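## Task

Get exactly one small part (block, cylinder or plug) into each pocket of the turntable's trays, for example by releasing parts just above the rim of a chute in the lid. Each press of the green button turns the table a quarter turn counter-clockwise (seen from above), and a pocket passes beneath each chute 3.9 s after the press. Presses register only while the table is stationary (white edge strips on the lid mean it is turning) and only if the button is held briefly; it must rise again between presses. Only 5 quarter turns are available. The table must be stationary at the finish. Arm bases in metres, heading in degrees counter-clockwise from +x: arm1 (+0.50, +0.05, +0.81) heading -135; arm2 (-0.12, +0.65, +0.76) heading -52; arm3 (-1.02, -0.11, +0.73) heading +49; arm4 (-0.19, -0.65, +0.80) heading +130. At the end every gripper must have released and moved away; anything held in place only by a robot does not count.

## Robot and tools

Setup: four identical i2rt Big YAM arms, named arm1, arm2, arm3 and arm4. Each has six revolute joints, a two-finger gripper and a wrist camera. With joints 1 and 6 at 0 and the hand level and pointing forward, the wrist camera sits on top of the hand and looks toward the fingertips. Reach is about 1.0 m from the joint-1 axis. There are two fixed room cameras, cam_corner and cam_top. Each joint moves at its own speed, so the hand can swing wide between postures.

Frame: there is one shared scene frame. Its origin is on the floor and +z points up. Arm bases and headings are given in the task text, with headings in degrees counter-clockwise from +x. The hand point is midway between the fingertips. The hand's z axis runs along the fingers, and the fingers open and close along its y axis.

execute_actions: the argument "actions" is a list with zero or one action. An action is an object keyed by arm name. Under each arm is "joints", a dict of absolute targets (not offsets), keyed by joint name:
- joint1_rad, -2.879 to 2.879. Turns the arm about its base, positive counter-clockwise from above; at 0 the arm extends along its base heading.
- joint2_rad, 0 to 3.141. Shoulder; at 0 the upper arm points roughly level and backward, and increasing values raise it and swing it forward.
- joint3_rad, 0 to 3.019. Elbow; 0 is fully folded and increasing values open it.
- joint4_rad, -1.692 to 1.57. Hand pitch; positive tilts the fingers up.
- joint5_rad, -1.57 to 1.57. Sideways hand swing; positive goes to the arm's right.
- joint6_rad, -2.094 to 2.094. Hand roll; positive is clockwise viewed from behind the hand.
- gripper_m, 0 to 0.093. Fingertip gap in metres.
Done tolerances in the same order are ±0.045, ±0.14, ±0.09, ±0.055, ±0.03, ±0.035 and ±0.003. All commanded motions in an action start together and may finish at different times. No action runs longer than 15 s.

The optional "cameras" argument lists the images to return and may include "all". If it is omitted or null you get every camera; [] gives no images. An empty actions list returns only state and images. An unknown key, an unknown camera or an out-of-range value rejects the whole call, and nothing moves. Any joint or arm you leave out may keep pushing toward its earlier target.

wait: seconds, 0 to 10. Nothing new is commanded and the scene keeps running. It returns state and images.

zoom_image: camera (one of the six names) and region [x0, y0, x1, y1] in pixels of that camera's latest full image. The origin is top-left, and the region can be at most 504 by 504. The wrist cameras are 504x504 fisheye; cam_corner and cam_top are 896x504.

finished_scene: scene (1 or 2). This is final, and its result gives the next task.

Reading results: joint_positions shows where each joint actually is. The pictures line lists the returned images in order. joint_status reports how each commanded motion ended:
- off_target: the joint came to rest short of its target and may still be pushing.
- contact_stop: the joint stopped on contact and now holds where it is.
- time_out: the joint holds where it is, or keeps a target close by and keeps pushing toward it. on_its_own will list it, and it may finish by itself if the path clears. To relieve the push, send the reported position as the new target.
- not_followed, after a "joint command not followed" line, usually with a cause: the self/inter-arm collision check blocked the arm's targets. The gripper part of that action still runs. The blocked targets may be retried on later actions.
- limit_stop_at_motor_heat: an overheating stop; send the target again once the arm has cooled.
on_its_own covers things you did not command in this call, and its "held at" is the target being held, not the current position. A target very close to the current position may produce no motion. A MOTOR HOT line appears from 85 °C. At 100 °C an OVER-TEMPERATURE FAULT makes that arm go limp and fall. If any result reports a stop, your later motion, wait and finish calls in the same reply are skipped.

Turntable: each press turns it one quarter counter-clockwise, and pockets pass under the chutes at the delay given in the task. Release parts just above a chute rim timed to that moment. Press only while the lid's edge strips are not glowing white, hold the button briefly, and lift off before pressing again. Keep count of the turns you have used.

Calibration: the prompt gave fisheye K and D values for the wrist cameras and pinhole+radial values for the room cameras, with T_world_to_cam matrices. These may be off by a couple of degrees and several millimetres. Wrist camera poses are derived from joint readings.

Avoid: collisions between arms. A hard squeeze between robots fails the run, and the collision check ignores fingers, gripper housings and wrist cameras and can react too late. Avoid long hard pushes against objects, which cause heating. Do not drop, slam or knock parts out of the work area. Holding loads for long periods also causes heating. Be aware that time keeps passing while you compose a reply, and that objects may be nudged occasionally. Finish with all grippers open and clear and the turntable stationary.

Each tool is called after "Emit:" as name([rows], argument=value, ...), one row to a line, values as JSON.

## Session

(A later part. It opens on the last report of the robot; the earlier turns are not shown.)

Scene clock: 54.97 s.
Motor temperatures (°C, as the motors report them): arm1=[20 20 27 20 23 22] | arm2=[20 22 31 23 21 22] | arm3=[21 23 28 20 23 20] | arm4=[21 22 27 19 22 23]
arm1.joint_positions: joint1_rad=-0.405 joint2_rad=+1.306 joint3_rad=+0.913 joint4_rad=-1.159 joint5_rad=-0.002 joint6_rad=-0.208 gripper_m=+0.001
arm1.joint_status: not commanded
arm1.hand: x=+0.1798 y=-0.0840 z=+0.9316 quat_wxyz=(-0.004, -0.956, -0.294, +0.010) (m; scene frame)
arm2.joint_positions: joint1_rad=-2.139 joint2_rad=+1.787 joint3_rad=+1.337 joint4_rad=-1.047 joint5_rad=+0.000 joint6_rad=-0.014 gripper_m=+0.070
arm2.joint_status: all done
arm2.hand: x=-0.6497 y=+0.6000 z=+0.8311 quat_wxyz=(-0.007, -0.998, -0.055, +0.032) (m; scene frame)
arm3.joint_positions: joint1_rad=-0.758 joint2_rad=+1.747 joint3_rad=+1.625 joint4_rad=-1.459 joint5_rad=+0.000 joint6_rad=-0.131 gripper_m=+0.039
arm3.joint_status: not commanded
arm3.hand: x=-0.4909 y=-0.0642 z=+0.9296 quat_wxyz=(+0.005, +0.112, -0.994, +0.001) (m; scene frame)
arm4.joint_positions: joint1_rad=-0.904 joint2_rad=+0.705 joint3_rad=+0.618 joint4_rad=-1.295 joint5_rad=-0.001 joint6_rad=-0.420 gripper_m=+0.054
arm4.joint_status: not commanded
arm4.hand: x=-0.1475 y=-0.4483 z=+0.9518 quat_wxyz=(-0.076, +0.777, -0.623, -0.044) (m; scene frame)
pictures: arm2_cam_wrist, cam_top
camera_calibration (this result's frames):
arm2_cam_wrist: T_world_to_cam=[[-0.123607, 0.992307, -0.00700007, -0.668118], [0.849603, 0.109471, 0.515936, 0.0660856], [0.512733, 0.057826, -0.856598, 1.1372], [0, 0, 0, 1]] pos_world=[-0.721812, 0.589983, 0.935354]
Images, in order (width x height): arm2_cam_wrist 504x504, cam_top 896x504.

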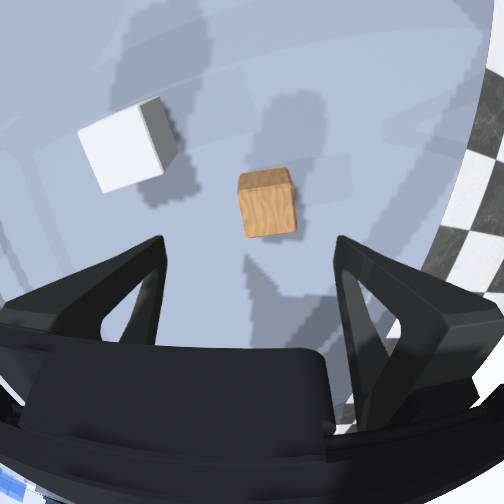

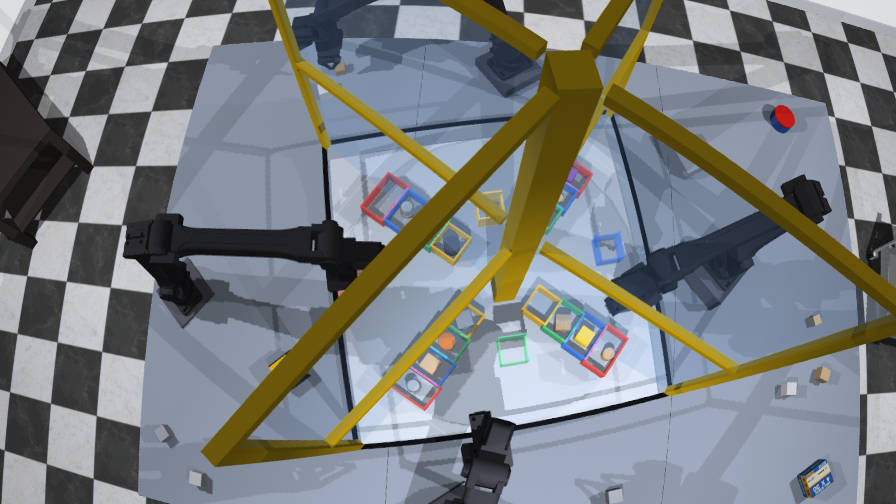

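Emit:
execute_actions(actions=[], cameras=[])

Emit:
execute_actions([
  {"arm1":{"joints":{"joint2_rad":1.45}},"arm2":{"joints":{"joint1_rad":-2.158,"joint2_rad":1.895,"joint3_rad":1.24,"joint4_rad":-0.855,"joint6_rad":-0.205,"gripper_m":0.052}},"arm3":{"joints":{"joint4_rad":-1.43}}},
], cameras=["arm2_cam_wrist","arm1_cam_wrist"])

Scene clock: 55.50 s.
Motor temperatures (°C, as the motors report them): arm1=[20 20 27 20 23 22] | arm2=[20 22 31 23 21 22] | arm3=[21 23 28 20 23 20] | arm4=[21 22 27 19 22 23]
arm1.joint_positions: joint1_rad=-0.405 joint2_rad=+1.306 joint3_rad=+0.913 joint4_rad=-1.159 joint5_rad=-0.002 joint6_rad=-0.208 gripper_m=+0.001
arm1.joint_status: not commanded
arm1.hand: x=+0.1798 y=-0.0840 z=+0.9316 quat_wxyz=(-0.004, -0.956, -0.294, +0.010) (m; scene frame)
arm2.joint_positions: joint1_rad=-2.139 joint2_rad=+1.787 joint3_rad=+1.337 joint4_rad=-1.047 joint5_rad=+0.000 joint6_rad=-0.014 gripper_m=+0.070
arm2.joint_status: all done
arm2.hand: x=-0.6497 y=+0.6000 z=+0.8311 quat_wxyz=(-0.007, -0.998, -0.055, +0.032) (m; scene frame)
arm3.joint_positions: joint1_rad=-0.758 joint2_rad=+1.747 joint3_rad=+1.625 joint4_rad=-1.459 joint5_rad=+0.000 joint6_rad=-0.131 gripper_m=+0.039
arm3.joint_status: not commanded
arm3.hand: x=-0.4909 y=-0.0642 z=+0.9296 quat_wxyz=(+0.005, +0.112, -0.994, +0.001) (m; scene frame)
arm4.joint_positions: joint1_rad=-0.904 joint2_rad=+0.705 joint3_rad=+0.618 joint4_rad=-1.295 joint5_rad=-0.001 joint6_rad=-0.420 gripper_m=+0.054
arm4.joint_status: not commanded
arm4.hand: x=-0.1475 y=-0.4483 z=+0.9518 quat_wxyz=(-0.076, +0.777, -0.623, -0.044) (m; scene frame)
pictures: none
No camera images: the call's "cameras" was empty. Leave "cameras" out to get every camera's image.

Scene clock: 56.67 s.
Motor temperatures (°C, as the motors report them): arm1=[20 20 27 20 23 22] | arm2=[20 22 31 23 21 22] | arm3=[21 23 28 20 23 20] | arm4=[21 21 27 19 22 23]
arm1.joint_positions: joint1_rad=-0.405 joint2_rad=+1.377 joint3_rad=+0.939 joint4_rad=-1.174 joint5_rad=-0.002 joint6_rad=-0.208 gripper_m=+0.001
arm1.joint_status: all done
arm1.hand: x=+0.1748 y=-0.0861 z=+0.9172 quat_wxyz=(-0.001, -0.956, -0.294, -0.020) (m; scene frame)
arm2.joint_positions: joint1_rad=-2.153 joint2_rad=+1.900 joint3_rad=+1.238 joint4_rad=-0.866 joint5_rad=+0.000 joint6_rad=-0.189 gripper_m=+0.052
arm2.joint_status: all done
arm2.hand: x=-0.6385 y=+0.6074 z=+0.7433 quat_wxyz=(-0.005, -0.991, -0.135, +0.017) (m; scene frame)
arm3.joint_positions: joint1_rad=-0.758 joint2_rad=+1.747 joint3_rad=+1.625 joint4_rad=-1.440 joint5_rad=+0.000 joint6_rad=-0.131 gripper_m=+0.039
arm3.joint_status: all done
arm3.hand: x=-0.4861 y=-0.0638 z=+0.9296 quat_wxyz=(-0.005, +0.112, -0.994, +0.001) (m; scene frame)
arm4.joint_positions: joint1_rad=-0.904 joint2_rad=+0.705 joint3_rad=+0.618 joint4_rad=-1.295 joint5_rad=-0.001 joint6_rad=-0.420 gripper_m=+0.054
arm4.joint_status: not commanded
arm4.hand: x=-0.1475 y=-0.4483 z=+0.9518 quat_wxyz=(-0.076, +0.777, -0.623, -0.044) (m; scene frame)
pictures: arm1_cam_wrist, arm2_cam_wrist
camera_calibration (this result's frames):
arm1_cam_wrist: T_world_to_cam=[[-0.571015, 0.820481, -0.0274539, 0.192605], [0.633471, 0.461643, 0.620967, -0.634278], [0.522165, 0.33719, -0.783356, 0.784648], [0, 0, 0, 1]] pos_world=[0.102061, -0.129793, 1.01381]
arm2_cam_wrist: T_world_to_cam=[[-0.281464, 0.95957, -0.00162669, -0.759624], [0.806856, 0.237586, 0.540866, -0.0225528], [0.519385, 0.150922, -0.841107, 0.992093], [0, 0, 0, 1]] pos_world=[-0.710889, 0.584543, 0.845419]
Images, in order (width x height): arm1_cam_wrist 504x504, arm2_cam_wrist 504x504.

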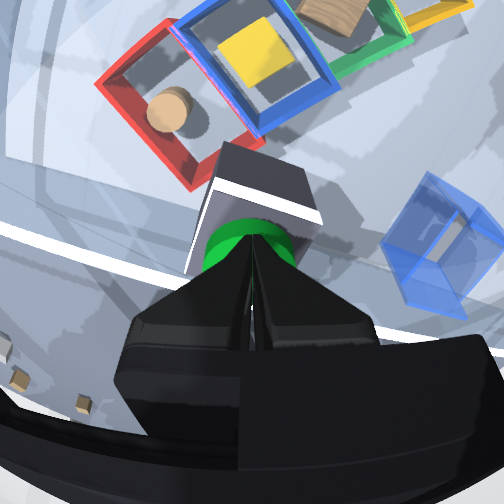

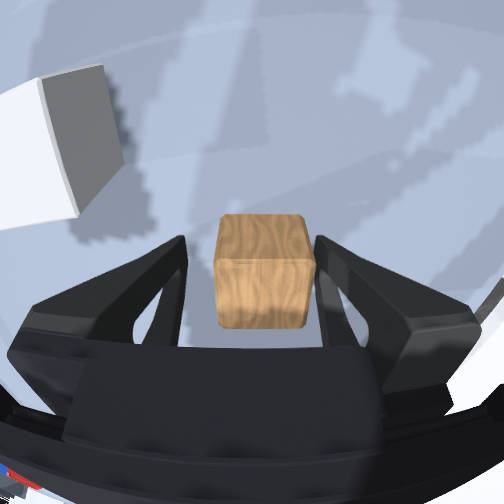

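Emit:
execute_actions([
  {"arm1":{"joints":{"joint2_rad":1.27}},"arm2":{"joints":{"gripper_m":0.018}}},
], cameras=["arm3_cam_wrist"])

Scene clock: 57.60 s.
Motor temperatures (°C, as the motors report them): arm1=[20 20 27 20 23 22] | arm2=[20 23 30 23 21 22] | arm3=[21 23 28 20 23 20] | arm4=[21 21 26 19 22 23]
arm1.joint_positions: joint1_rad=-0.405 joint2_rad=+1.273 joint3_rad=+0.917 joint4_rad=-1.174 joint5_rad=-0.002 joint6_rad=-0.208 gripper_m=+0.001
arm1.joint_status: all done
arm1.hand: x=+0.1818 y=-0.0831 z=+0.9434 quat_wxyz=(-0.005, -0.956, -0.293, +0.021) (m; scene frame)
arm2.joint_positions: joint1_rad=-2.153 joint2_rad=+1.900 joint3_rad=+1.238 joint4_rad=-0.866 joint5_rad=+0.000 joint6_rad=-0.190 gripper_m=+0.032
arm2.joint_status: gripper_m off_target (ended at +0.032, target +0.018)
arm2.hand: x=-0.6385 y=+0.6074 z=+0.7433 quat_wxyz=(-0.005, -0.991, -0.136, +0.017) (m; scene frame)
arm3.joint_positions: joint1_rad=-0.758 joint2_rad=+1.747 joint3_rad=+1.625 joint4_rad=-1.440 joint5_rad=+0.000 joint6_rad=-0.131 gripper_m=+0.039
arm3.joint_status: not commanded
arm3.hand: x=-0.4861 y=-0.0638 z=+0.9296 quat_wxyz=(-0.005, +0.112, -0.994, +0.001) (m; scene frame)
arm4.joint_positions: joint1_rad=-0.904 joint2_rad=+0.705 joint3_rad=+0.618 joint4_rad=-1.295 joint5_rad=-0.001 joint6_rad=-0.420 gripper_m=+0.054
arm4.joint_status: not commanded
arm4.hand: x=-0.1475 y=-0.4483 z=+0.9518 quat_wxyz=(-0.076, +0.777, -0.623, -0.044) (m; scene frame)
pictures: arm3_cam_wrist
camera_calibration (this result's frames):
arm3_cam_wrist: T_world_to_cam=[[0.21174, -0.977083, 0.0217976, 0.0200671], [-0.804189, -0.161512, 0.572009, -0.927831], [-0.555379, -0.138647, -0.819958, 0.607247], [0, 0, 0, 1]] pos_world=[-0.413148, -0.046056, 1.02821]
Images, in order (width x height): arm3_cam_wrist 504x504.

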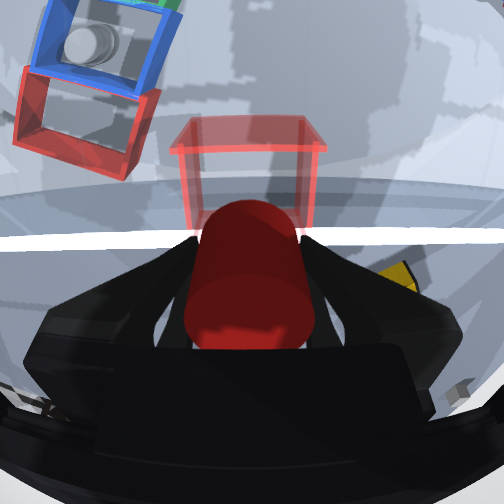

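Emit:
wait(seconds=1.62)

Emit:
execute_actions([
  {"arm3":{"joints":{"gripper_m":0.053}},"arm2":{"joints":{"joint2_rad":1.6,"joint4_rad":-1.1}}},
], cameras=["arm3_cam_wrist"])

Scene clock: 59.33 s.
Motor temperatures (°C, as the motors report them): arm1=[20 20 27 20 23 22] | arm2=[20 23 30 23 21 22] | arm3=[21 23 28 20 23 20] | arm4=[21 21 26 19 22 23]
arm1.joint_positions: joint1_rad=-0.405 joint2_rad=+1.273 joint3_rad=+0.917 joint4_rad=-1.174 joint5_rad=-0.002 joint6_rad=-0.208 gripper_m=+0.001
arm1.joint_status: all done
arm1.hand: x=+0.1818 y=-0.0831 z=+0.9434 quat_wxyz=(-0.005, -0.956, -0.293, +0.021) (m; scene frame)
arm2.joint_positions: joint1_rad=-2.153 joint2_rad=+1.900 joint3_rad=+1.238 joint4_rad=-0.866 joint5_rad=+0.000 joint6_rad=-0.190 gripper_m=+0.032
arm2.joint_status: gripper_m off_target (ended at +0.032, target +0.018)
arm2.hand: x=-0.6385 y=+0.6074 z=+0.7433 quat_wxyz=(-0.005, -0.991, -0.136, +0.017) (m; scene frame)
arm3.joint_positions: joint1_rad=-0.758 joint2_rad=+1.747 joint3_rad=+1.625 joint4_rad=-1.440 joint5_rad=+0.000 joint6_rad=-0.131 gripper_m=+0.039
arm3.joint_status: not commanded
arm3.hand: x=-0.4861 y=-0.0638 z=+0.9296 quat_wxyz=(-0.005, +0.112, -0.994, +0.001) (m; scene frame)
arm4.joint_positions: joint1_rad=-0.904 joint2_rad=+0.705 joint3_rad=+0.618 joint4_rad=-1.295 joint5_rad=-0.001 joint6_rad=-0.420 gripper_m=+0.054
arm4.joint_status: not commanded
arm4.hand: x=-0.1475 y=-0.4483 z=+0.9518 quat_wxyz=(-0.076, +0.777, -0.623, -0.044) (m; scene frame)
wait: 1.63 s; at rest by 0.17 s
pictures: arm1_cam_wrist, arm2_cam_wrist, arm3_cam_wrist, arm4_cam_wrist, cam_corner, cam_top
camera_calibration (this result's frames):
arm1_cam_wrist: T_world_to_cam=[[-0.57214, 0.820102, -0.00940859, 0.178021], [0.678555, 0.479771, 0.556222, -0.601972], [0.460673, 0.311853, -0.83098, 0.854576], [0, 0, 0, 1]] pos_world=[0.116644, -0.123688, 1.04664]
arm2_cam_wrist: T_world_to_cam=[[-0.282196, 0.959356, -0.00159976, -0.759981], [0.806681, 0.238188, 0.540863, -0.0230282], [0.519261, 0.151339, -0.841109, 0.991762], [0, 0, 0, 1]] pos_world=[-0.71087, 0.584485, 0.845419]
arm3_cam_wrist: T_world_to_cam=[[0.21174, -0.977083, 0.0217976, 0.0200671], [-0.804189, -0.161512, 0.572009, -0.927831], [-0.555379, -0.138647, -0.819958, 0.607247], [0, 0, 0, 1]] pos_world=[-0.413148, -0.046056, 1.02821]
arm4_cam_wrist: T_world_to_cam=[[0.976706, 0.206049, 0.0599145, 0.177984], [0.15852, -0.881022, 0.445727, -0.789968], [0.144627, -0.425846, -0.893162, 0.804424], [0, 0, 0, 1]] pos_world=[-0.164953, -0.390092, 1.05993]
Images, in order (width x height): arm1_cam_wrist 504x504, arm2_cam_wrist 504x504, arm3_cam_wrist 504x504, arm4_cam_wrist 504x504, cam_corner 896x504, cam_top 896x504.

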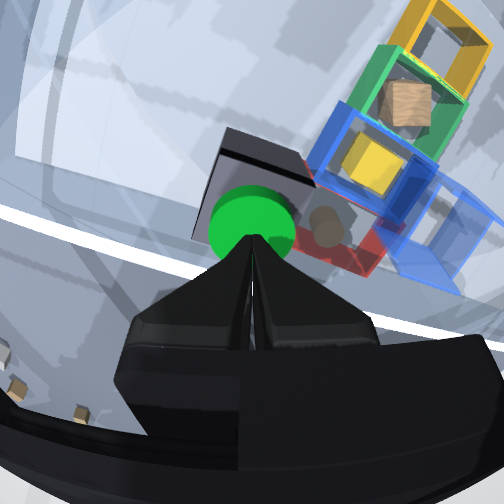

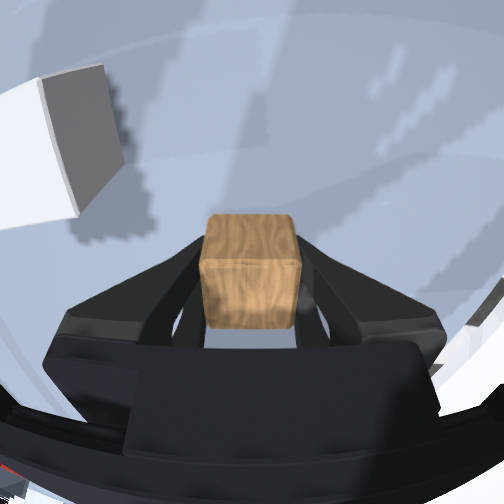

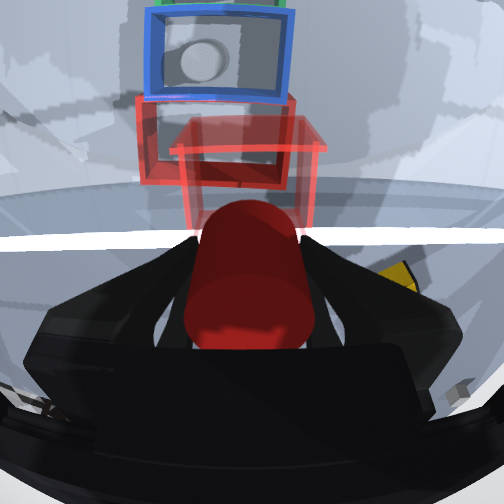

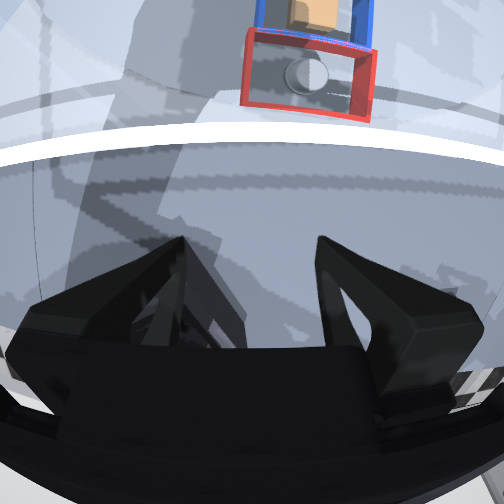

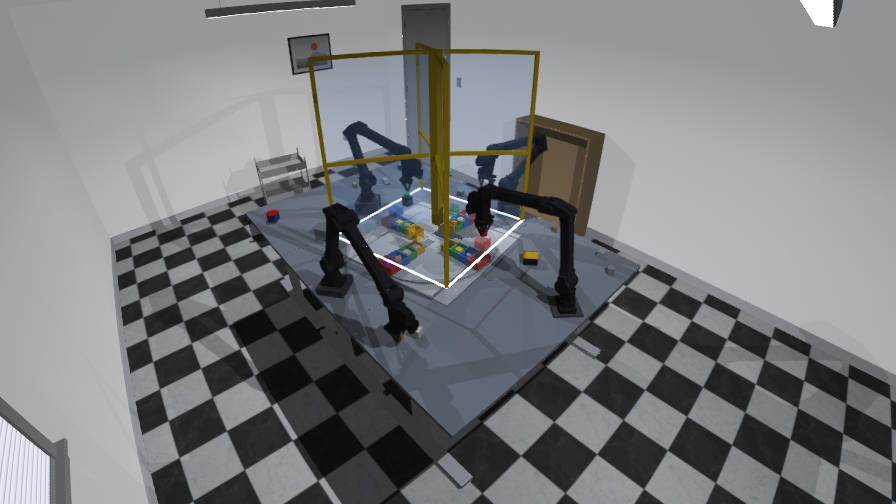

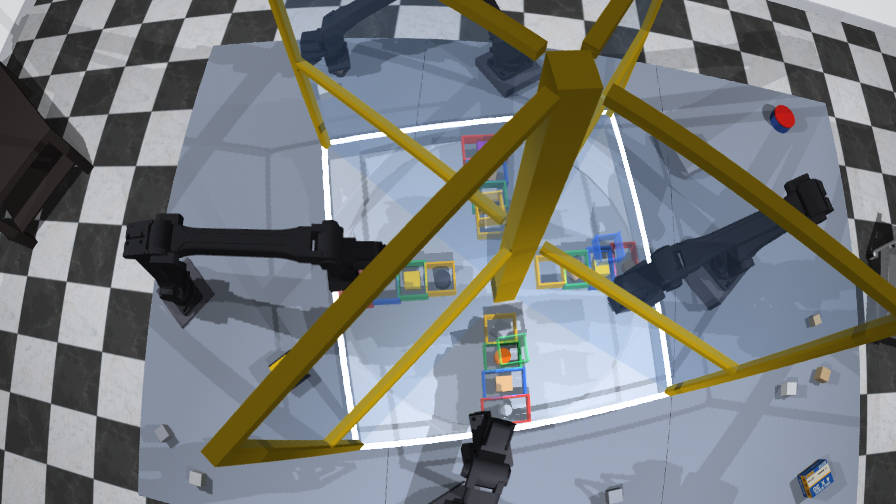

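Scene clock: 60.57 s.
Motor temperatures (°C, as the motors report them): arm1=[20 20 27 20 23 22] | arm2=[20 23 30 23 21 22] | arm3=[21 23 28 20 23 20] | arm4=[21 21 26 19 22 23]
arm1.joint_positions: joint1_rad=-0.405 joint2_rad=+1.273 joint3_rad=+0.917 joint4_rad=-1.174 joint5_rad=-0.002 joint6_rad=-0.208 gripper_m=+0.001
arm1.joint_status: not commanded
arm1.hand: x=+0.1818 y=-0.0831 z=+0.9434 quat_wxyz=(-0.005, -0.956, -0.293, +0.021) (m; scene frame)
arm2.joint_positions: joint1_rad=-2.153 joint2_rad=+1.584 joint3_rad=+1.238 joint4_rad=-1.090 joint5_rad=+0.000 joint6_rad=-0.190 gripper_m=+0.032
arm2.joint_status: all done
arm2.hand: x=-0.6069 y=+0.6118 z=+0.8924 quat_wxyz=(-0.002, -0.989, -0.135, +0.063) (m; scene frame)
arm3.joint_positions: joint1_rad=-0.758 joint2_rad=+1.747 joint3_rad=+1.625 joint4_rad=-1.440 joint5_rad=+0.000 joint6_rad=-0.131 gripper_m=+0.053
arm3.joint_status: all done
arm3.hand: x=-0.4861 y=-0.0638 z=+0.9296 quat_wxyz=(-0.005, +0.112, -0.994, +0.001) (m; scene frame)
arm4.joint_positions: joint1_rad=-0.904 joint2_rad=+0.705 joint3_rad=+0.618 joint4_rad=-1.295 joint5_rad=-0.001 joint6_rad=-0.420 gripper_m=+0.054
arm4.joint_status: not commanded
arm4.hand: x=-0.1475 y=-0.4483 z=+0.9518 quat_wxyz=(-0.076, +0.777, -0.623, -0.044) (m; scene frame)
pictures: arm3_cam_wrist
camera_calibration (this result's frames):
arm3_cam_wrist: T_world_to_cam=[[0.21174, -0.977083, 0.0217976, 0.0200671], [-0.804189, -0.161512, 0.572009, -0.927831], [-0.555379, -0.138647, -0.819958, 0.607247], [0, 0, 0, 1]] pos_world=[-0.413148, -0.046056, 1.02821]
Images, in order (width x height): arm3_cam_wrist 504x504.

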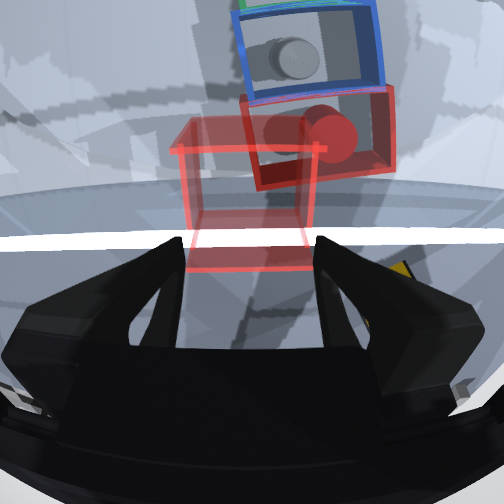

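Emit:
execute_actions([
  {"arm2":{"joints":{"joint1_rad":-0.736,"joint2_rad":1.2,"joint3_rad":1.05,"joint4_rad":-1.135,"joint6_rad":-0.285}},"arm3":{"joints":{"joint2_rad":0.9,"joint3_rad":0.85}}},
], cameras=[])

Emit:
wait(seconds=1.5)

Scene clock: 62.60 s.
Motor temperatures (°C, as the motors report them): arm1=[20 20 27 20 23 22] | arm2=[20 23 30 23 21 22] | arm3=[21 23 28 20 23 20] | arm4=[21 21 26 19 22 23]
arm1.joint_positions: joint1_rad=-0.405 joint2_rad=+1.273 joint3_rad=+0.917 joint4_rad=-1.174 joint5_rad=-0.002 joint6_rad=-0.208 gripper_m=+0.001
arm1.joint_status: not commanded
arm1.hand: x=+0.1818 y=-0.0831 z=+0.9434 quat_wxyz=(-0.005, -0.956, -0.293, +0.021) (m; scene frame)
arm2.joint_positions: joint1_rad=-0.733 joint2_rad=+1.193 joint3_rad=+1.057 joint4_rad=-1.127 joint5_rad=+0.000 joint6_rad=-0.271 gripper_m=+0.032
arm2.joint_status: all done
arm2.hand: x=-0.1498 y=+0.2554 z=+0.9870 quat_wxyz=(-0.096, -0.625, -0.765, +0.126) (m; scene frame)
arm3.joint_positions: joint1_rad=-0.758 joint2_rad=+0.905 joint3_rad=+0.858 joint4_rad=-1.429 joint5_rad=+0.000 joint6_rad=-0.131 gripper_m=+0.053
arm3.joint_status: all done
arm3.hand: x=-0.7753 y=-0.0907 z=+0.9378 quat_wxyz=(-0.048, +0.112, -0.993, +0.002) (m; scene frame)
arm4.joint_positions: joint1_rad=-0.904 joint2_rad=+0.705 joint3_rad=+0.618 joint4_rad=-1.295 joint5_rad=-0.001 joint6_rad=-0.420 gripper_m=+0.054
arm4.joint_status: not commanded
arm4.hand: x=-0.1475 y=-0.4483 z=+0.9518 quat_wxyz=(-0.076, +0.777, -0.623, -0.044) (m; scene frame)
pictures: none
No camera images: the call's "cameras" was empty. Leave "cameras" out to get every camera's image.

Scene clock: 64.10 s.
Motor temperatures (°C, as the motors report them): arm1=[20 20 27 20 23 22] | arm2=[20 23 30 23 21 22] | arm3=[21 23 28 20 23 20] | arm4=[21 21 26 19 22 23]
arm1.joint_positions: joint1_rad=-0.405 joint2_rad=+1.273 joint3_rad=+0.917 joint4_rad=-1.174 joint5_rad=-0.002 joint6_rad=-0.208 gripper_m=+0.001
arm1.joint_status: not commanded
arm1.hand: x=+0.1818 y=-0.0831 z=+0.9434 quat_wxyz=(-0.005, -0.956, -0.293, +0.021) (m; scene frame)
arm2.joint_positions: joint1_rad=-0.733 joint2_rad=+1.193 joint3_rad=+1.057 joint4_rad=-1.127 joint5_rad=+0.000 joint6_rad=-0.271 gripper_m=+0.032
arm2.joint_status: all done
arm2.hand: x=-0.1498 y=+0.2554 z=+0.9870 quat_wxyz=(-0.096, -0.625, -0.765, +0.126) (m; scene frame)
arm3.joint_positions: joint1_rad=-0.758 joint2_rad=+0.905 joint3_rad=+0.858 joint4_rad=-1.429 joint5_rad=+0.000 joint6_rad=-0.131 gripper_m=+0.053
arm3.joint_status: all done
arm3.hand: x=-0.7753 y=-0.0907 z=+0.9378 quat_wxyz=(-0.048, +0.112, -0.993, +0.002) (m; scene frame)
arm4.joint_positions: joint1_rad=-0.904 joint2_rad=+0.705 joint3_rad=+0.618 joint4_rad=-1.295 joint5_rad=-0.001 joint6_rad=-0.420 gripper_m=+0.054
arm4.joint_status: not commanded
arm4.hand: x=-0.1475 y=-0.4483 z=+0.9518 quat_wxyz=(-0.076, +0.777, -0.623, -0.044) (m; scene frame)
wait: 1.50 s; at rest by 0.27 s
pictures: arm1_cam_wrist, arm2_cam_wrist, arm3_cam_wrist, arm4_cam_wrist, cam_corner, cam_top
camera_calibration (this result's frames):
arm1_cam_wrist: T_world_to_cam=[[-0.57214, 0.820102, -0.00940859, 0.178021], [0.678555, 0.479771, 0.556222, -0.601972], [0.460673, 0.311853, -0.83098, 0.854576], [0, 0, 0, 1]] pos_world=[0.116644, -0.123688, 1.04664]
arm2_cam_wrist: T_world_to_cam=[[-0.97648, -0.200114, 0.0802581, -0.172594], [-0.16882, 0.941176, 0.292725, -0.54593], [-0.134115, 0.272291, -0.952823, 0.97768], [0, 0, 0, 1]] pos_world=[-0.129576, 0.213065, 1.10521]
arm3_cam_wrist: T_world_to_cam=[[0.209688, -0.977244, 0.0320168, 0.0435743], [-0.849981, -0.166001, 0.499975, -1.13776], [-0.483283, -0.132053, -0.865448, 0.548827], [0, 0, 0, 1]] pos_world=[-0.710977, -0.0738132, 1.04244]
arm4_cam_wrist: T_world_to_cam=[[0.976706, 0.206049, 0.0599145, 0.177984], [0.15852, -0.881022, 0.445727, -0.789968], [0.144627, -0.425846, -0.893162, 0.804424], [0, 0, 0, 1]] pos_world=[-0.164953, -0.390092, 1.05993]
Images, in order (width x height): arm1_cam_wrist 504x504, arm2_cam_wrist 504x504, arm3_cam_wrist 504x504, arm4_cam_wrist 504x504, cam_corner 896x504, cam_top 896x504.

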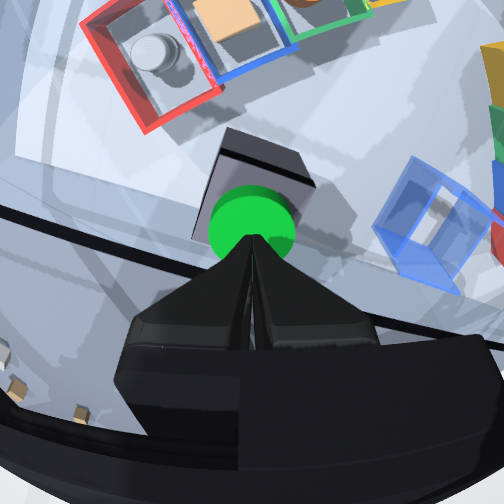

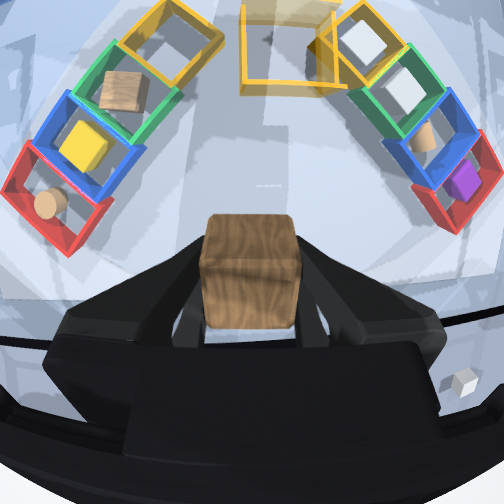

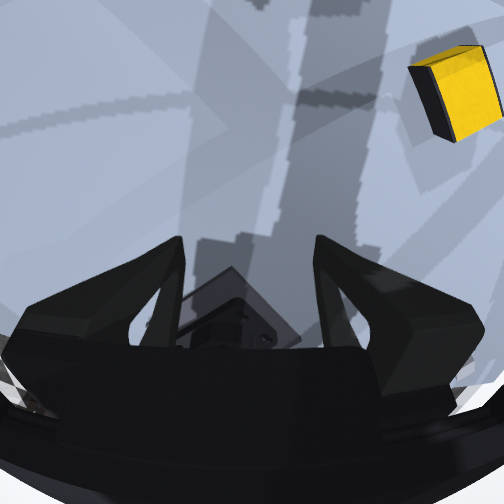

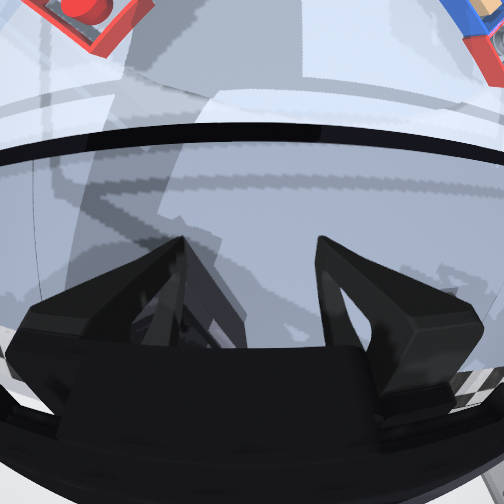

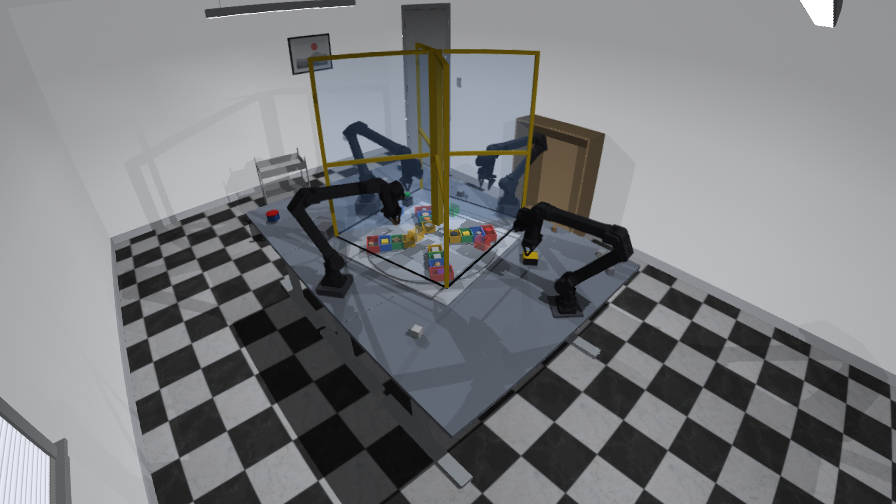

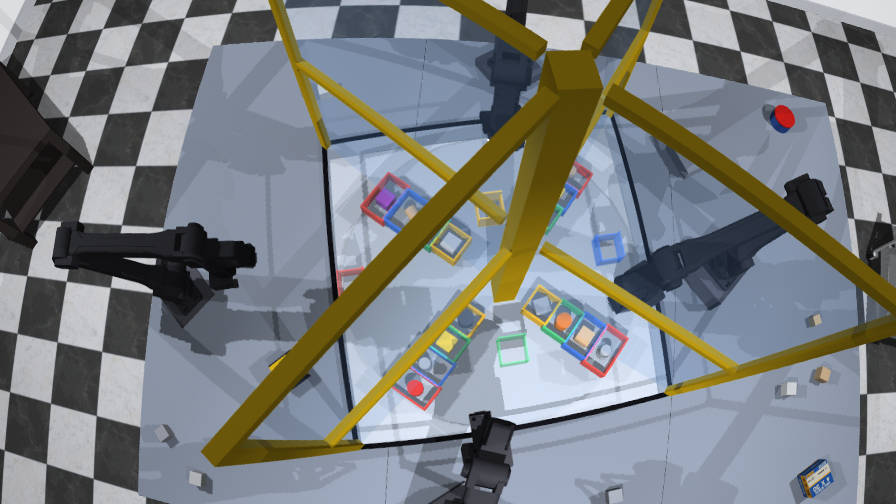

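Emit:
execute_actions(actions=[], cameras=[])

Emit:
execute_actions([
  {"arm1":{"joints":{"joint2_rad":1.42}},"arm2":{"joints":{"joint2_rad":1.625,"joint3_rad":1.415}}},
], cameras=["arm2_cam_wrist"])

Scene clock: 64.17 s.
Motor temperatures (°C, as the motors report them): arm1=[20 20 27 20 23 22] | arm2=[20 23 30 23 21 22] | arm3=[21 23 28 20 23 20] | arm4=[21 21 26 19 22 23]
arm1.joint_positions: joint1_rad=-0.405 joint2_rad=+1.273 joint3_rad=+0.917 joint4_rad=-1.174 joint5_rad=-0.002 joint6_rad=-0.208 gripper_m=+0.001
arm1.joint_status: not commanded
arm1.hand: x=+0.1818 y=-0.0831 z=+0.9434 quat_wxyz=(-0.005, -0.956, -0.293, +0.021) (m; scene frame)
arm2.joint_positions: joint1_rad=-0.733 joint2_rad=+1.193 joint3_rad=+1.057 joint4_rad=-1.127 joint5_rad=+0.000 joint6_rad=-0.271 gripper_m=+0.032
arm2.joint_status: all done
arm2.hand: x=-0.1498 y=+0.2554 z=+0.9870 quat_wxyz=(-0.096, -0.625, -0.765, +0.126) (m; scene frame)
arm3.joint_positions: joint1_rad=-0.758 joint2_rad=+0.905 joint3_rad=+0.858 joint4_rad=-1.429 joint5_rad=+0.000 joint6_rad=-0.131 gripper_m=+0.053
arm3.joint_status: all done
arm3.hand: x=-0.7753 y=-0.0907 z=+0.9378 quat_wxyz=(-0.048, +0.112, -0.993, +0.002) (m; scene frame)
arm4.joint_positions: joint1_rad=-0.904 joint2_rad=+0.705 joint3_rad=+0.618 joint4_rad=-1.295 joint5_rad=-0.001 joint6_rad=-0.420 gripper_m=+0.054
arm4.joint_status: not commanded
arm4.hand: x=-0.1475 y=-0.4483 z=+0.9518 quat_wxyz=(-0.076, +0.777, -0.623, -0.044) (m; scene frame)
pictures: none
No camera images: the call's "cameras" was empty. Leave "cameras" out to get every camera's image.

Scene clock: 65.40 s.
Motor temperatures (°C, as the motors report them): arm1=[20 20 27 20 23 22] | arm2=[20 23 30 23 21 22] | arm3=[21 23 28 20 23 20] | arm4=[21 21 26 19 22 23]
arm1.joint_positions: joint1_rad=-0.405 joint2_rad=+1.372 joint3_rad=+0.935 joint4_rad=-1.177 joint5_rad=-0.002 joint6_rad=-0.208 gripper_m=+0.001
arm1.joint_status: all done
arm1.hand: x=+0.1766 y=-0.0853 z=+0.9177 quat_wxyz=(-0.001, -0.956, -0.294, -0.021) (m; scene frame)
arm2.joint_positions: joint1_rad=-0.733 joint2_rad=+1.623 joint3_rad=+1.359 joint4_rad=-1.132 joint5_rad=+0.000 joint6_rad=-0.271 gripper_m=+0.032
arm2.joint_status: all done
arm2.hand: x=-0.1576 y=+0.1323 z=+0.9303 quat_wxyz=(-0.058, -0.630, -0.771, +0.072) (m; scene frame)
arm3.joint_positions: joint1_rad=-0.758 joint2_rad=+0.905 joint3_rad=+0.858 joint4_rad=-1.429 joint5_rad=+0.000 joint6_rad=-0.131 gripper_m=+0.053
arm3.joint_status: not commanded
arm3.hand: x=-0.7753 y=-0.0907 z=+0.9378 quat_wxyz=(-0.048, +0.112, -0.993, +0.002) (m; scene frame)
arm4.joint_positions: joint1_rad=-0.904 joint2_rad=+0.705 joint3_rad=+0.618 joint4_rad=-1.295 joint5_rad=-0.001 joint6_rad=-0.420 gripper_m=+0.054
arm4.joint_status: not commanded
arm4.hand: x=-0.1475 y=-0.4483 z=+0.9518 quat_wxyz=(-0.076, +0.777, -0.623, -0.044) (m; scene frame)
pictures: arm2_cam_wrist
camera_calibration (this result's frames):
arm2_cam_wrist: T_world_to_cam=[[-0.976759, -0.209724, 0.0442525, -0.165565], [-0.17328, 0.894144, 0.412892, -0.521062], [-0.126162, 0.395628, -0.909704, 0.900949], [0, 0, 0, 1]] pos_world=[-0.138342, 0.0747415, 1.04207]
Images, in order (width x height): arm2_cam_wrist 504x504.

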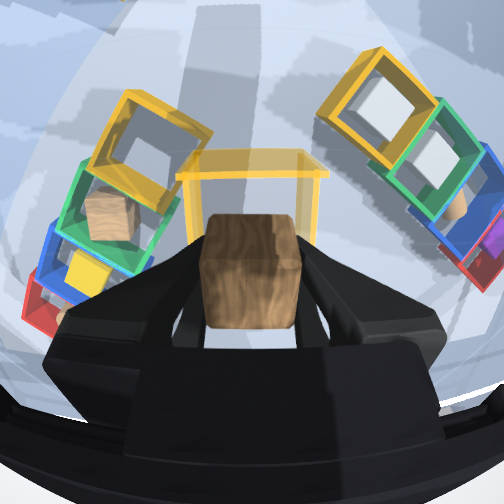

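Emit:
wait(seconds=2.6)

Emit:
execute_actions([
  {"arm2":{"joints":{"gripper_m":0.046}}},
], cameras=["arm2_cam_wrist"])

Emit:
execute_actions([
  {"arm1":{"joints":{"joint2_rad":0.75,"joint3_rad":0.65,"joint4_rad":-1.3}},"arm2":{"joints":{"joint2_rad":0.8,"joint3_rad":0.7,"joint4_rad":-1.35}}},
], cameras=["cam_top"])

Scene clock: 68.13 s.
Motor temperatures (°C, as the motors report them): arm1=[20 20 27 20 23 22] | arm2=[20 23 31 23 21 22] | arm3=[21 23 28 20 23 20] | arm4=[21 21 26 19 22 23]
arm1.joint_positions: joint1_rad=-0.405 joint2_rad=+1.372 joint3_rad=+0.935 joint4_rad=-1.177 joint5_rad=-0.002 joint6_rad=-0.208 gripper_m=+0.001
arm1.joint_status: all done
arm1.hand: x=+0.1766 y=-0.0853 z=+0.9177 quat_wxyz=(-0.001, -0.956, -0.294, -0.021) (m; scene frame)
arm2.joint_positions: joint1_rad=-0.733 joint2_rad=+1.623 joint3_rad=+1.359 joint4_rad=-1.132 joint5_rad=+0.000 joint6_rad=-0.271 gripper_m=+0.032
arm2.joint_status: all done
arm2.hand: x=-0.1576 y=+0.1323 z=+0.9303 quat_wxyz=(-0.058, -0.630, -0.771, +0.072) (m; scene frame)
arm3.joint_positions: joint1_rad=-0.758 joint2_rad=+0.905 joint3_rad=+0.858 joint4_rad=-1.429 joint5_rad=+0.000 joint6_rad=-0.131 gripper_m=+0.053
arm3.joint_status: not commanded
arm3.hand: x=-0.7753 y=-0.0907 z=+0.9378 quat_wxyz=(-0.048, +0.112, -0.993, +0.002) (m; scene frame)
arm4.joint_positions: joint1_rad=-0.904 joint2_rad=+0.705 joint3_rad=+0.618 joint4_rad=-1.295 joint5_rad=-0.001 joint6_rad=-0.420 gripper_m=+0.054
arm4.joint_status: not commanded
arm4.hand: x=-0.1475 y=-0.4483 z=+0.9518 quat_wxyz=(-0.076, +0.777, -0.623, -0.044) (m; scene frame)
wait: 2.60 s; at rest by 0.13 s
pictures: arm1_cam_wrist, arm2_cam_wrist, arm3_cam_wrist, arm4_cam_wrist, cam_corner, cam_top
camera_calibration (this result's frames):
arm1_cam_wrist: T_world_to_cam=[[-0.570989, 0.82049, -0.0277037, 0.193266], [0.632811, 0.461377, 0.621837, -0.636773], [0.522993, 0.337531, -0.782656, 0.783094], [0, 0, 0, 1]] pos_world=[0.103757, -0.129099, 1.01422]
arm2_cam_wrist: T_world_to_cam=[[-0.976759, -0.209724, 0.0442525, -0.165565], [-0.17328, 0.894144, 0.412892, -0.521062], [-0.126162, 0.395628, -0.909704, 0.900949], [0, 0, 0, 1]] pos_world=[-0.138342, 0.0747415, 1.04207]
arm3_cam_wrist: T_world_to_cam=[[0.209688, -0.977244, 0.0320168, 0.0435743], [-0.849981, -0.166001, 0.499975, -1.13776], [-0.483283, -0.132053, -0.865448, 0.548827], [0, 0, 0, 1]] pos_world=[-0.710977, -0.0738132, 1.04244]
arm4_cam_wrist: T_world_to_cam=[[0.976706, 0.206049, 0.0599145, 0.177984], [0.15852, -0.881022, 0.445727, -0.789968], [0.144627, -0.425846, -0.893162, 0.804424], [0, 0, 0, 1]] pos_world=[-0.164953, -0.390092, 1.05993]
Images, in order (width x height): arm1_cam_wrist 504x504, arm2_cam_wrist 504x504, arm3_cam_wrist 504x504, arm4_cam_wrist 504x504, cam_corner 896x504, cam_top 896x504.

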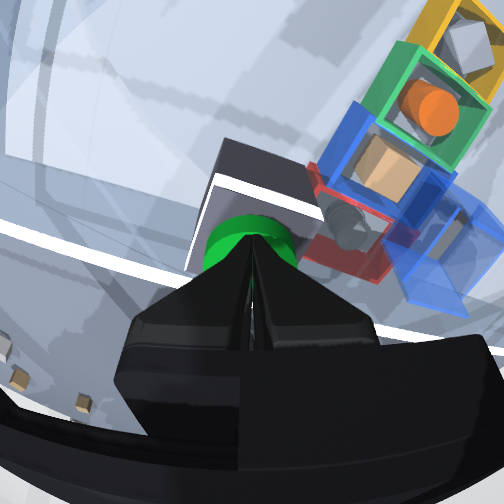

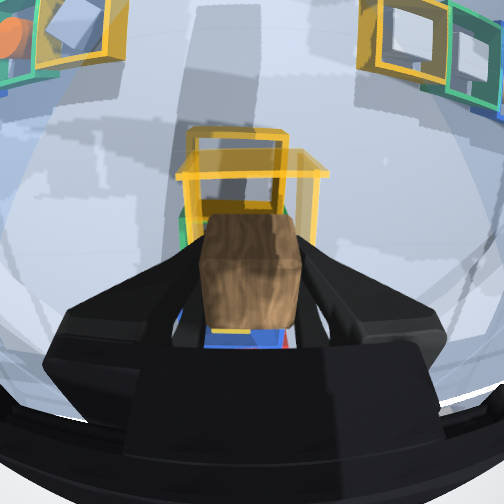

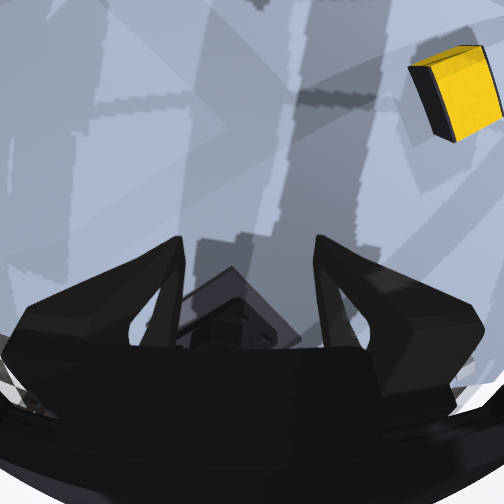

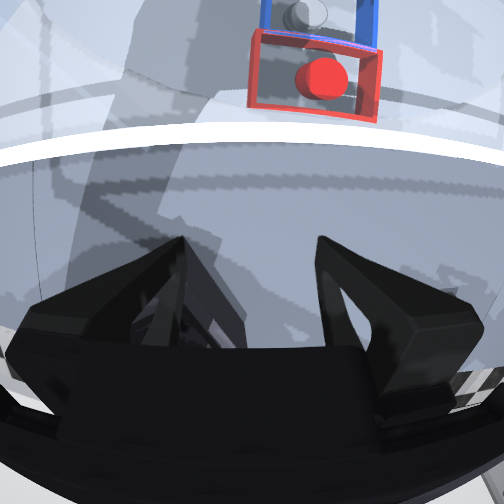

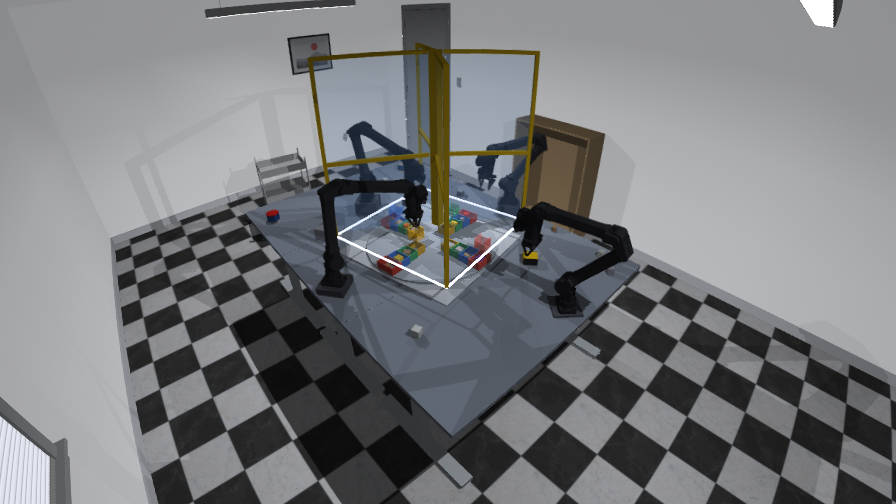

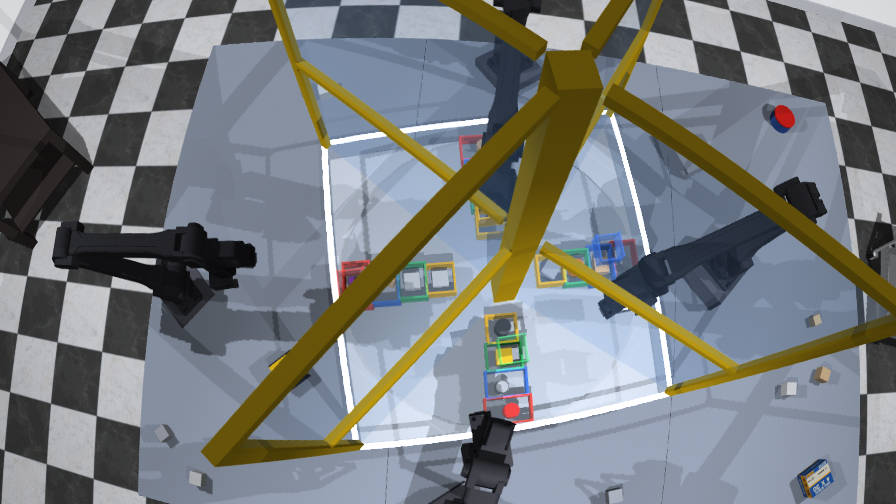

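Scene clock: 68.67 s.
Motor temperatures (°C, as the motors report them): arm1=[20 20 27 20 23 22] | arm2=[20 23 31 23 21 22] | arm3=[21 23 28 20 23 20] | arm4=[21 21 26 19 22 23]
arm1.joint_positions: joint1_rad=-0.405 joint2_rad=+1.372 joint3_rad=+0.935 joint4_rad=-1.177 joint5_rad=-0.002 joint6_rad=-0.208 gripper_m=+0.001
arm1.joint_status: not commanded
arm1.hand: x=+0.1766 y=-0.0853 z=+0.9177 quat_wxyz=(-0.001, -0.956, -0.294, -0.021) (m; scene frame)
arm2.joint_positions: joint1_rad=-0.733 joint2_rad=+1.623 joint3_rad=+1.359 joint4_rad=-1.132 joint5_rad=+0.000 joint6_rad=-0.271 gripper_m=+0.046
arm2.joint_status: all done
arm2.hand: x=-0.1576 y=+0.1323 z=+0.9303 quat_wxyz=(-0.058, -0.630, -0.771, +0.072) (m; scene frame)
arm3.joint_positions: joint1_rad=-0.758 joint2_rad=+0.905 joint3_rad=+0.858 joint4_rad=-1.429 joint5_rad=+0.000 joint6_rad=-0.131 gripper_m=+0.053
arm3.joint_status: not commanded
arm3.hand: x=-0.7753 y=-0.0907 z=+0.9378 quat_wxyz=(-0.048, +0.112, -0.993, +0.002) (m; scene frame)
arm4.joint_positions: joint1_rad=-0.904 joint2_rad=+0.705 joint3_rad=+0.618 joint4_rad=-1.295 joint5_rad=-0.001 joint6_rad=-0.420 gripper_m=+0.054
arm4.joint_status: not commanded
arm4.hand: x=-0.1475 y=-0.4483 z=+0.9518 quat_wxyz=(-0.076, +0.777, -0.623, -0.044) (m; scene frame)
pictures: arm2_cam_wrist
camera_calibration (this result's frames):
arm2_cam_wrist: T_world_to_cam=[[-0.976759, -0.209724, 0.0442525, -0.165565], [-0.17328, 0.894144, 0.412892, -0.521062], [-0.126162, 0.395628, -0.909704, 0.900949], [0, 0, 0, 1]] pos_world=[-0.138342, 0.0747415, 1.04207]
Images, in order (width x height): arm2_cam_wrist 504x504.

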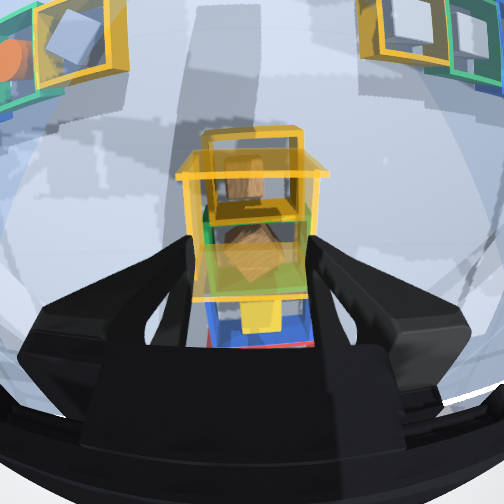

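Scene clock: 70.07 s.
Motor temperatures (°C, as the motors report them): arm1=[20 20 27 20 23 22] | arm2=[20 23 31 23 21 22] | arm3=[21 23 27 20 23 20] | arm4=[21 21 26 19 22 23]
arm1.joint_positions: joint1_rad=-0.405 joint2_rad=+0.748 joint3_rad=+0.634 joint4_rad=-1.292 joint5_rad=-0.002 joint6_rad=-0.208 gripper_m=+0.001
arm1.joint_status: all done
arm1.hand: x=+0.3053 y=-0.0326 z=+0.9613 quat_wxyz=(-0.010, -0.953, -0.292, +0.082) (m; scene frame)
arm2.joint_positions: joint1_rad=-0.733 joint2_rad=+0.803 joint3_rad=+0.710 joint4_rad=-1.345 joint5_rad=+0.000 joint6_rad=-0.271 gripper_m=+0.046
arm2.joint_status: all done
arm2.hand: x=-0.1372 y=+0.4319 z=+0.9348 quat_wxyz=(-0.046, -0.631, -0.773, +0.055) (m; scene frame)
arm3.joint_positions: joint1_rad=-0.758 joint2_rad=+0.905 joint3_rad=+0.858 joint4_rad=-1.429 joint5_rad=+0.000 joint6_rad=-0.131 gripper_m=+0.053
arm3.joint_status: not commanded
arm3.hand: x=-0.7753 y=-0.0907 z=+0.9378 quat_wxyz=(-0.048, +0.112, -0.993, +0.002) (m; scene frame)
arm4.joint_positions: joint1_rad=-0.904 joint2_rad=+0.705 joint3_rad=+0.618 joint4_rad=-1.295 joint5_rad=-0.001 joint6_rad=-0.420 gripper_m=+0.054
arm4.joint_status: not commanded
arm4.hand: x=-0.1475 y=-0.4483 z=+0.9518 quat_wxyz=(-0.076, +0.777, -0.623, -0.044) (m; scene frame)
pictures: cam_top
Images, in order (width x height): cam_top 896x504.

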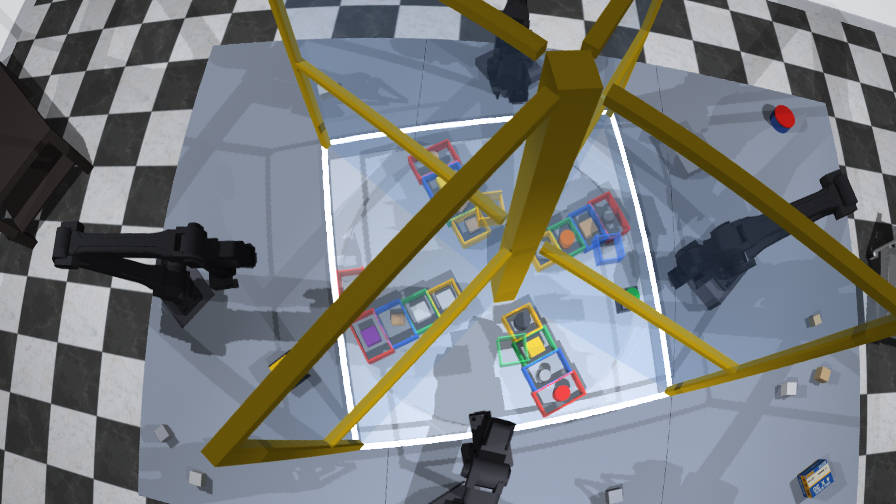

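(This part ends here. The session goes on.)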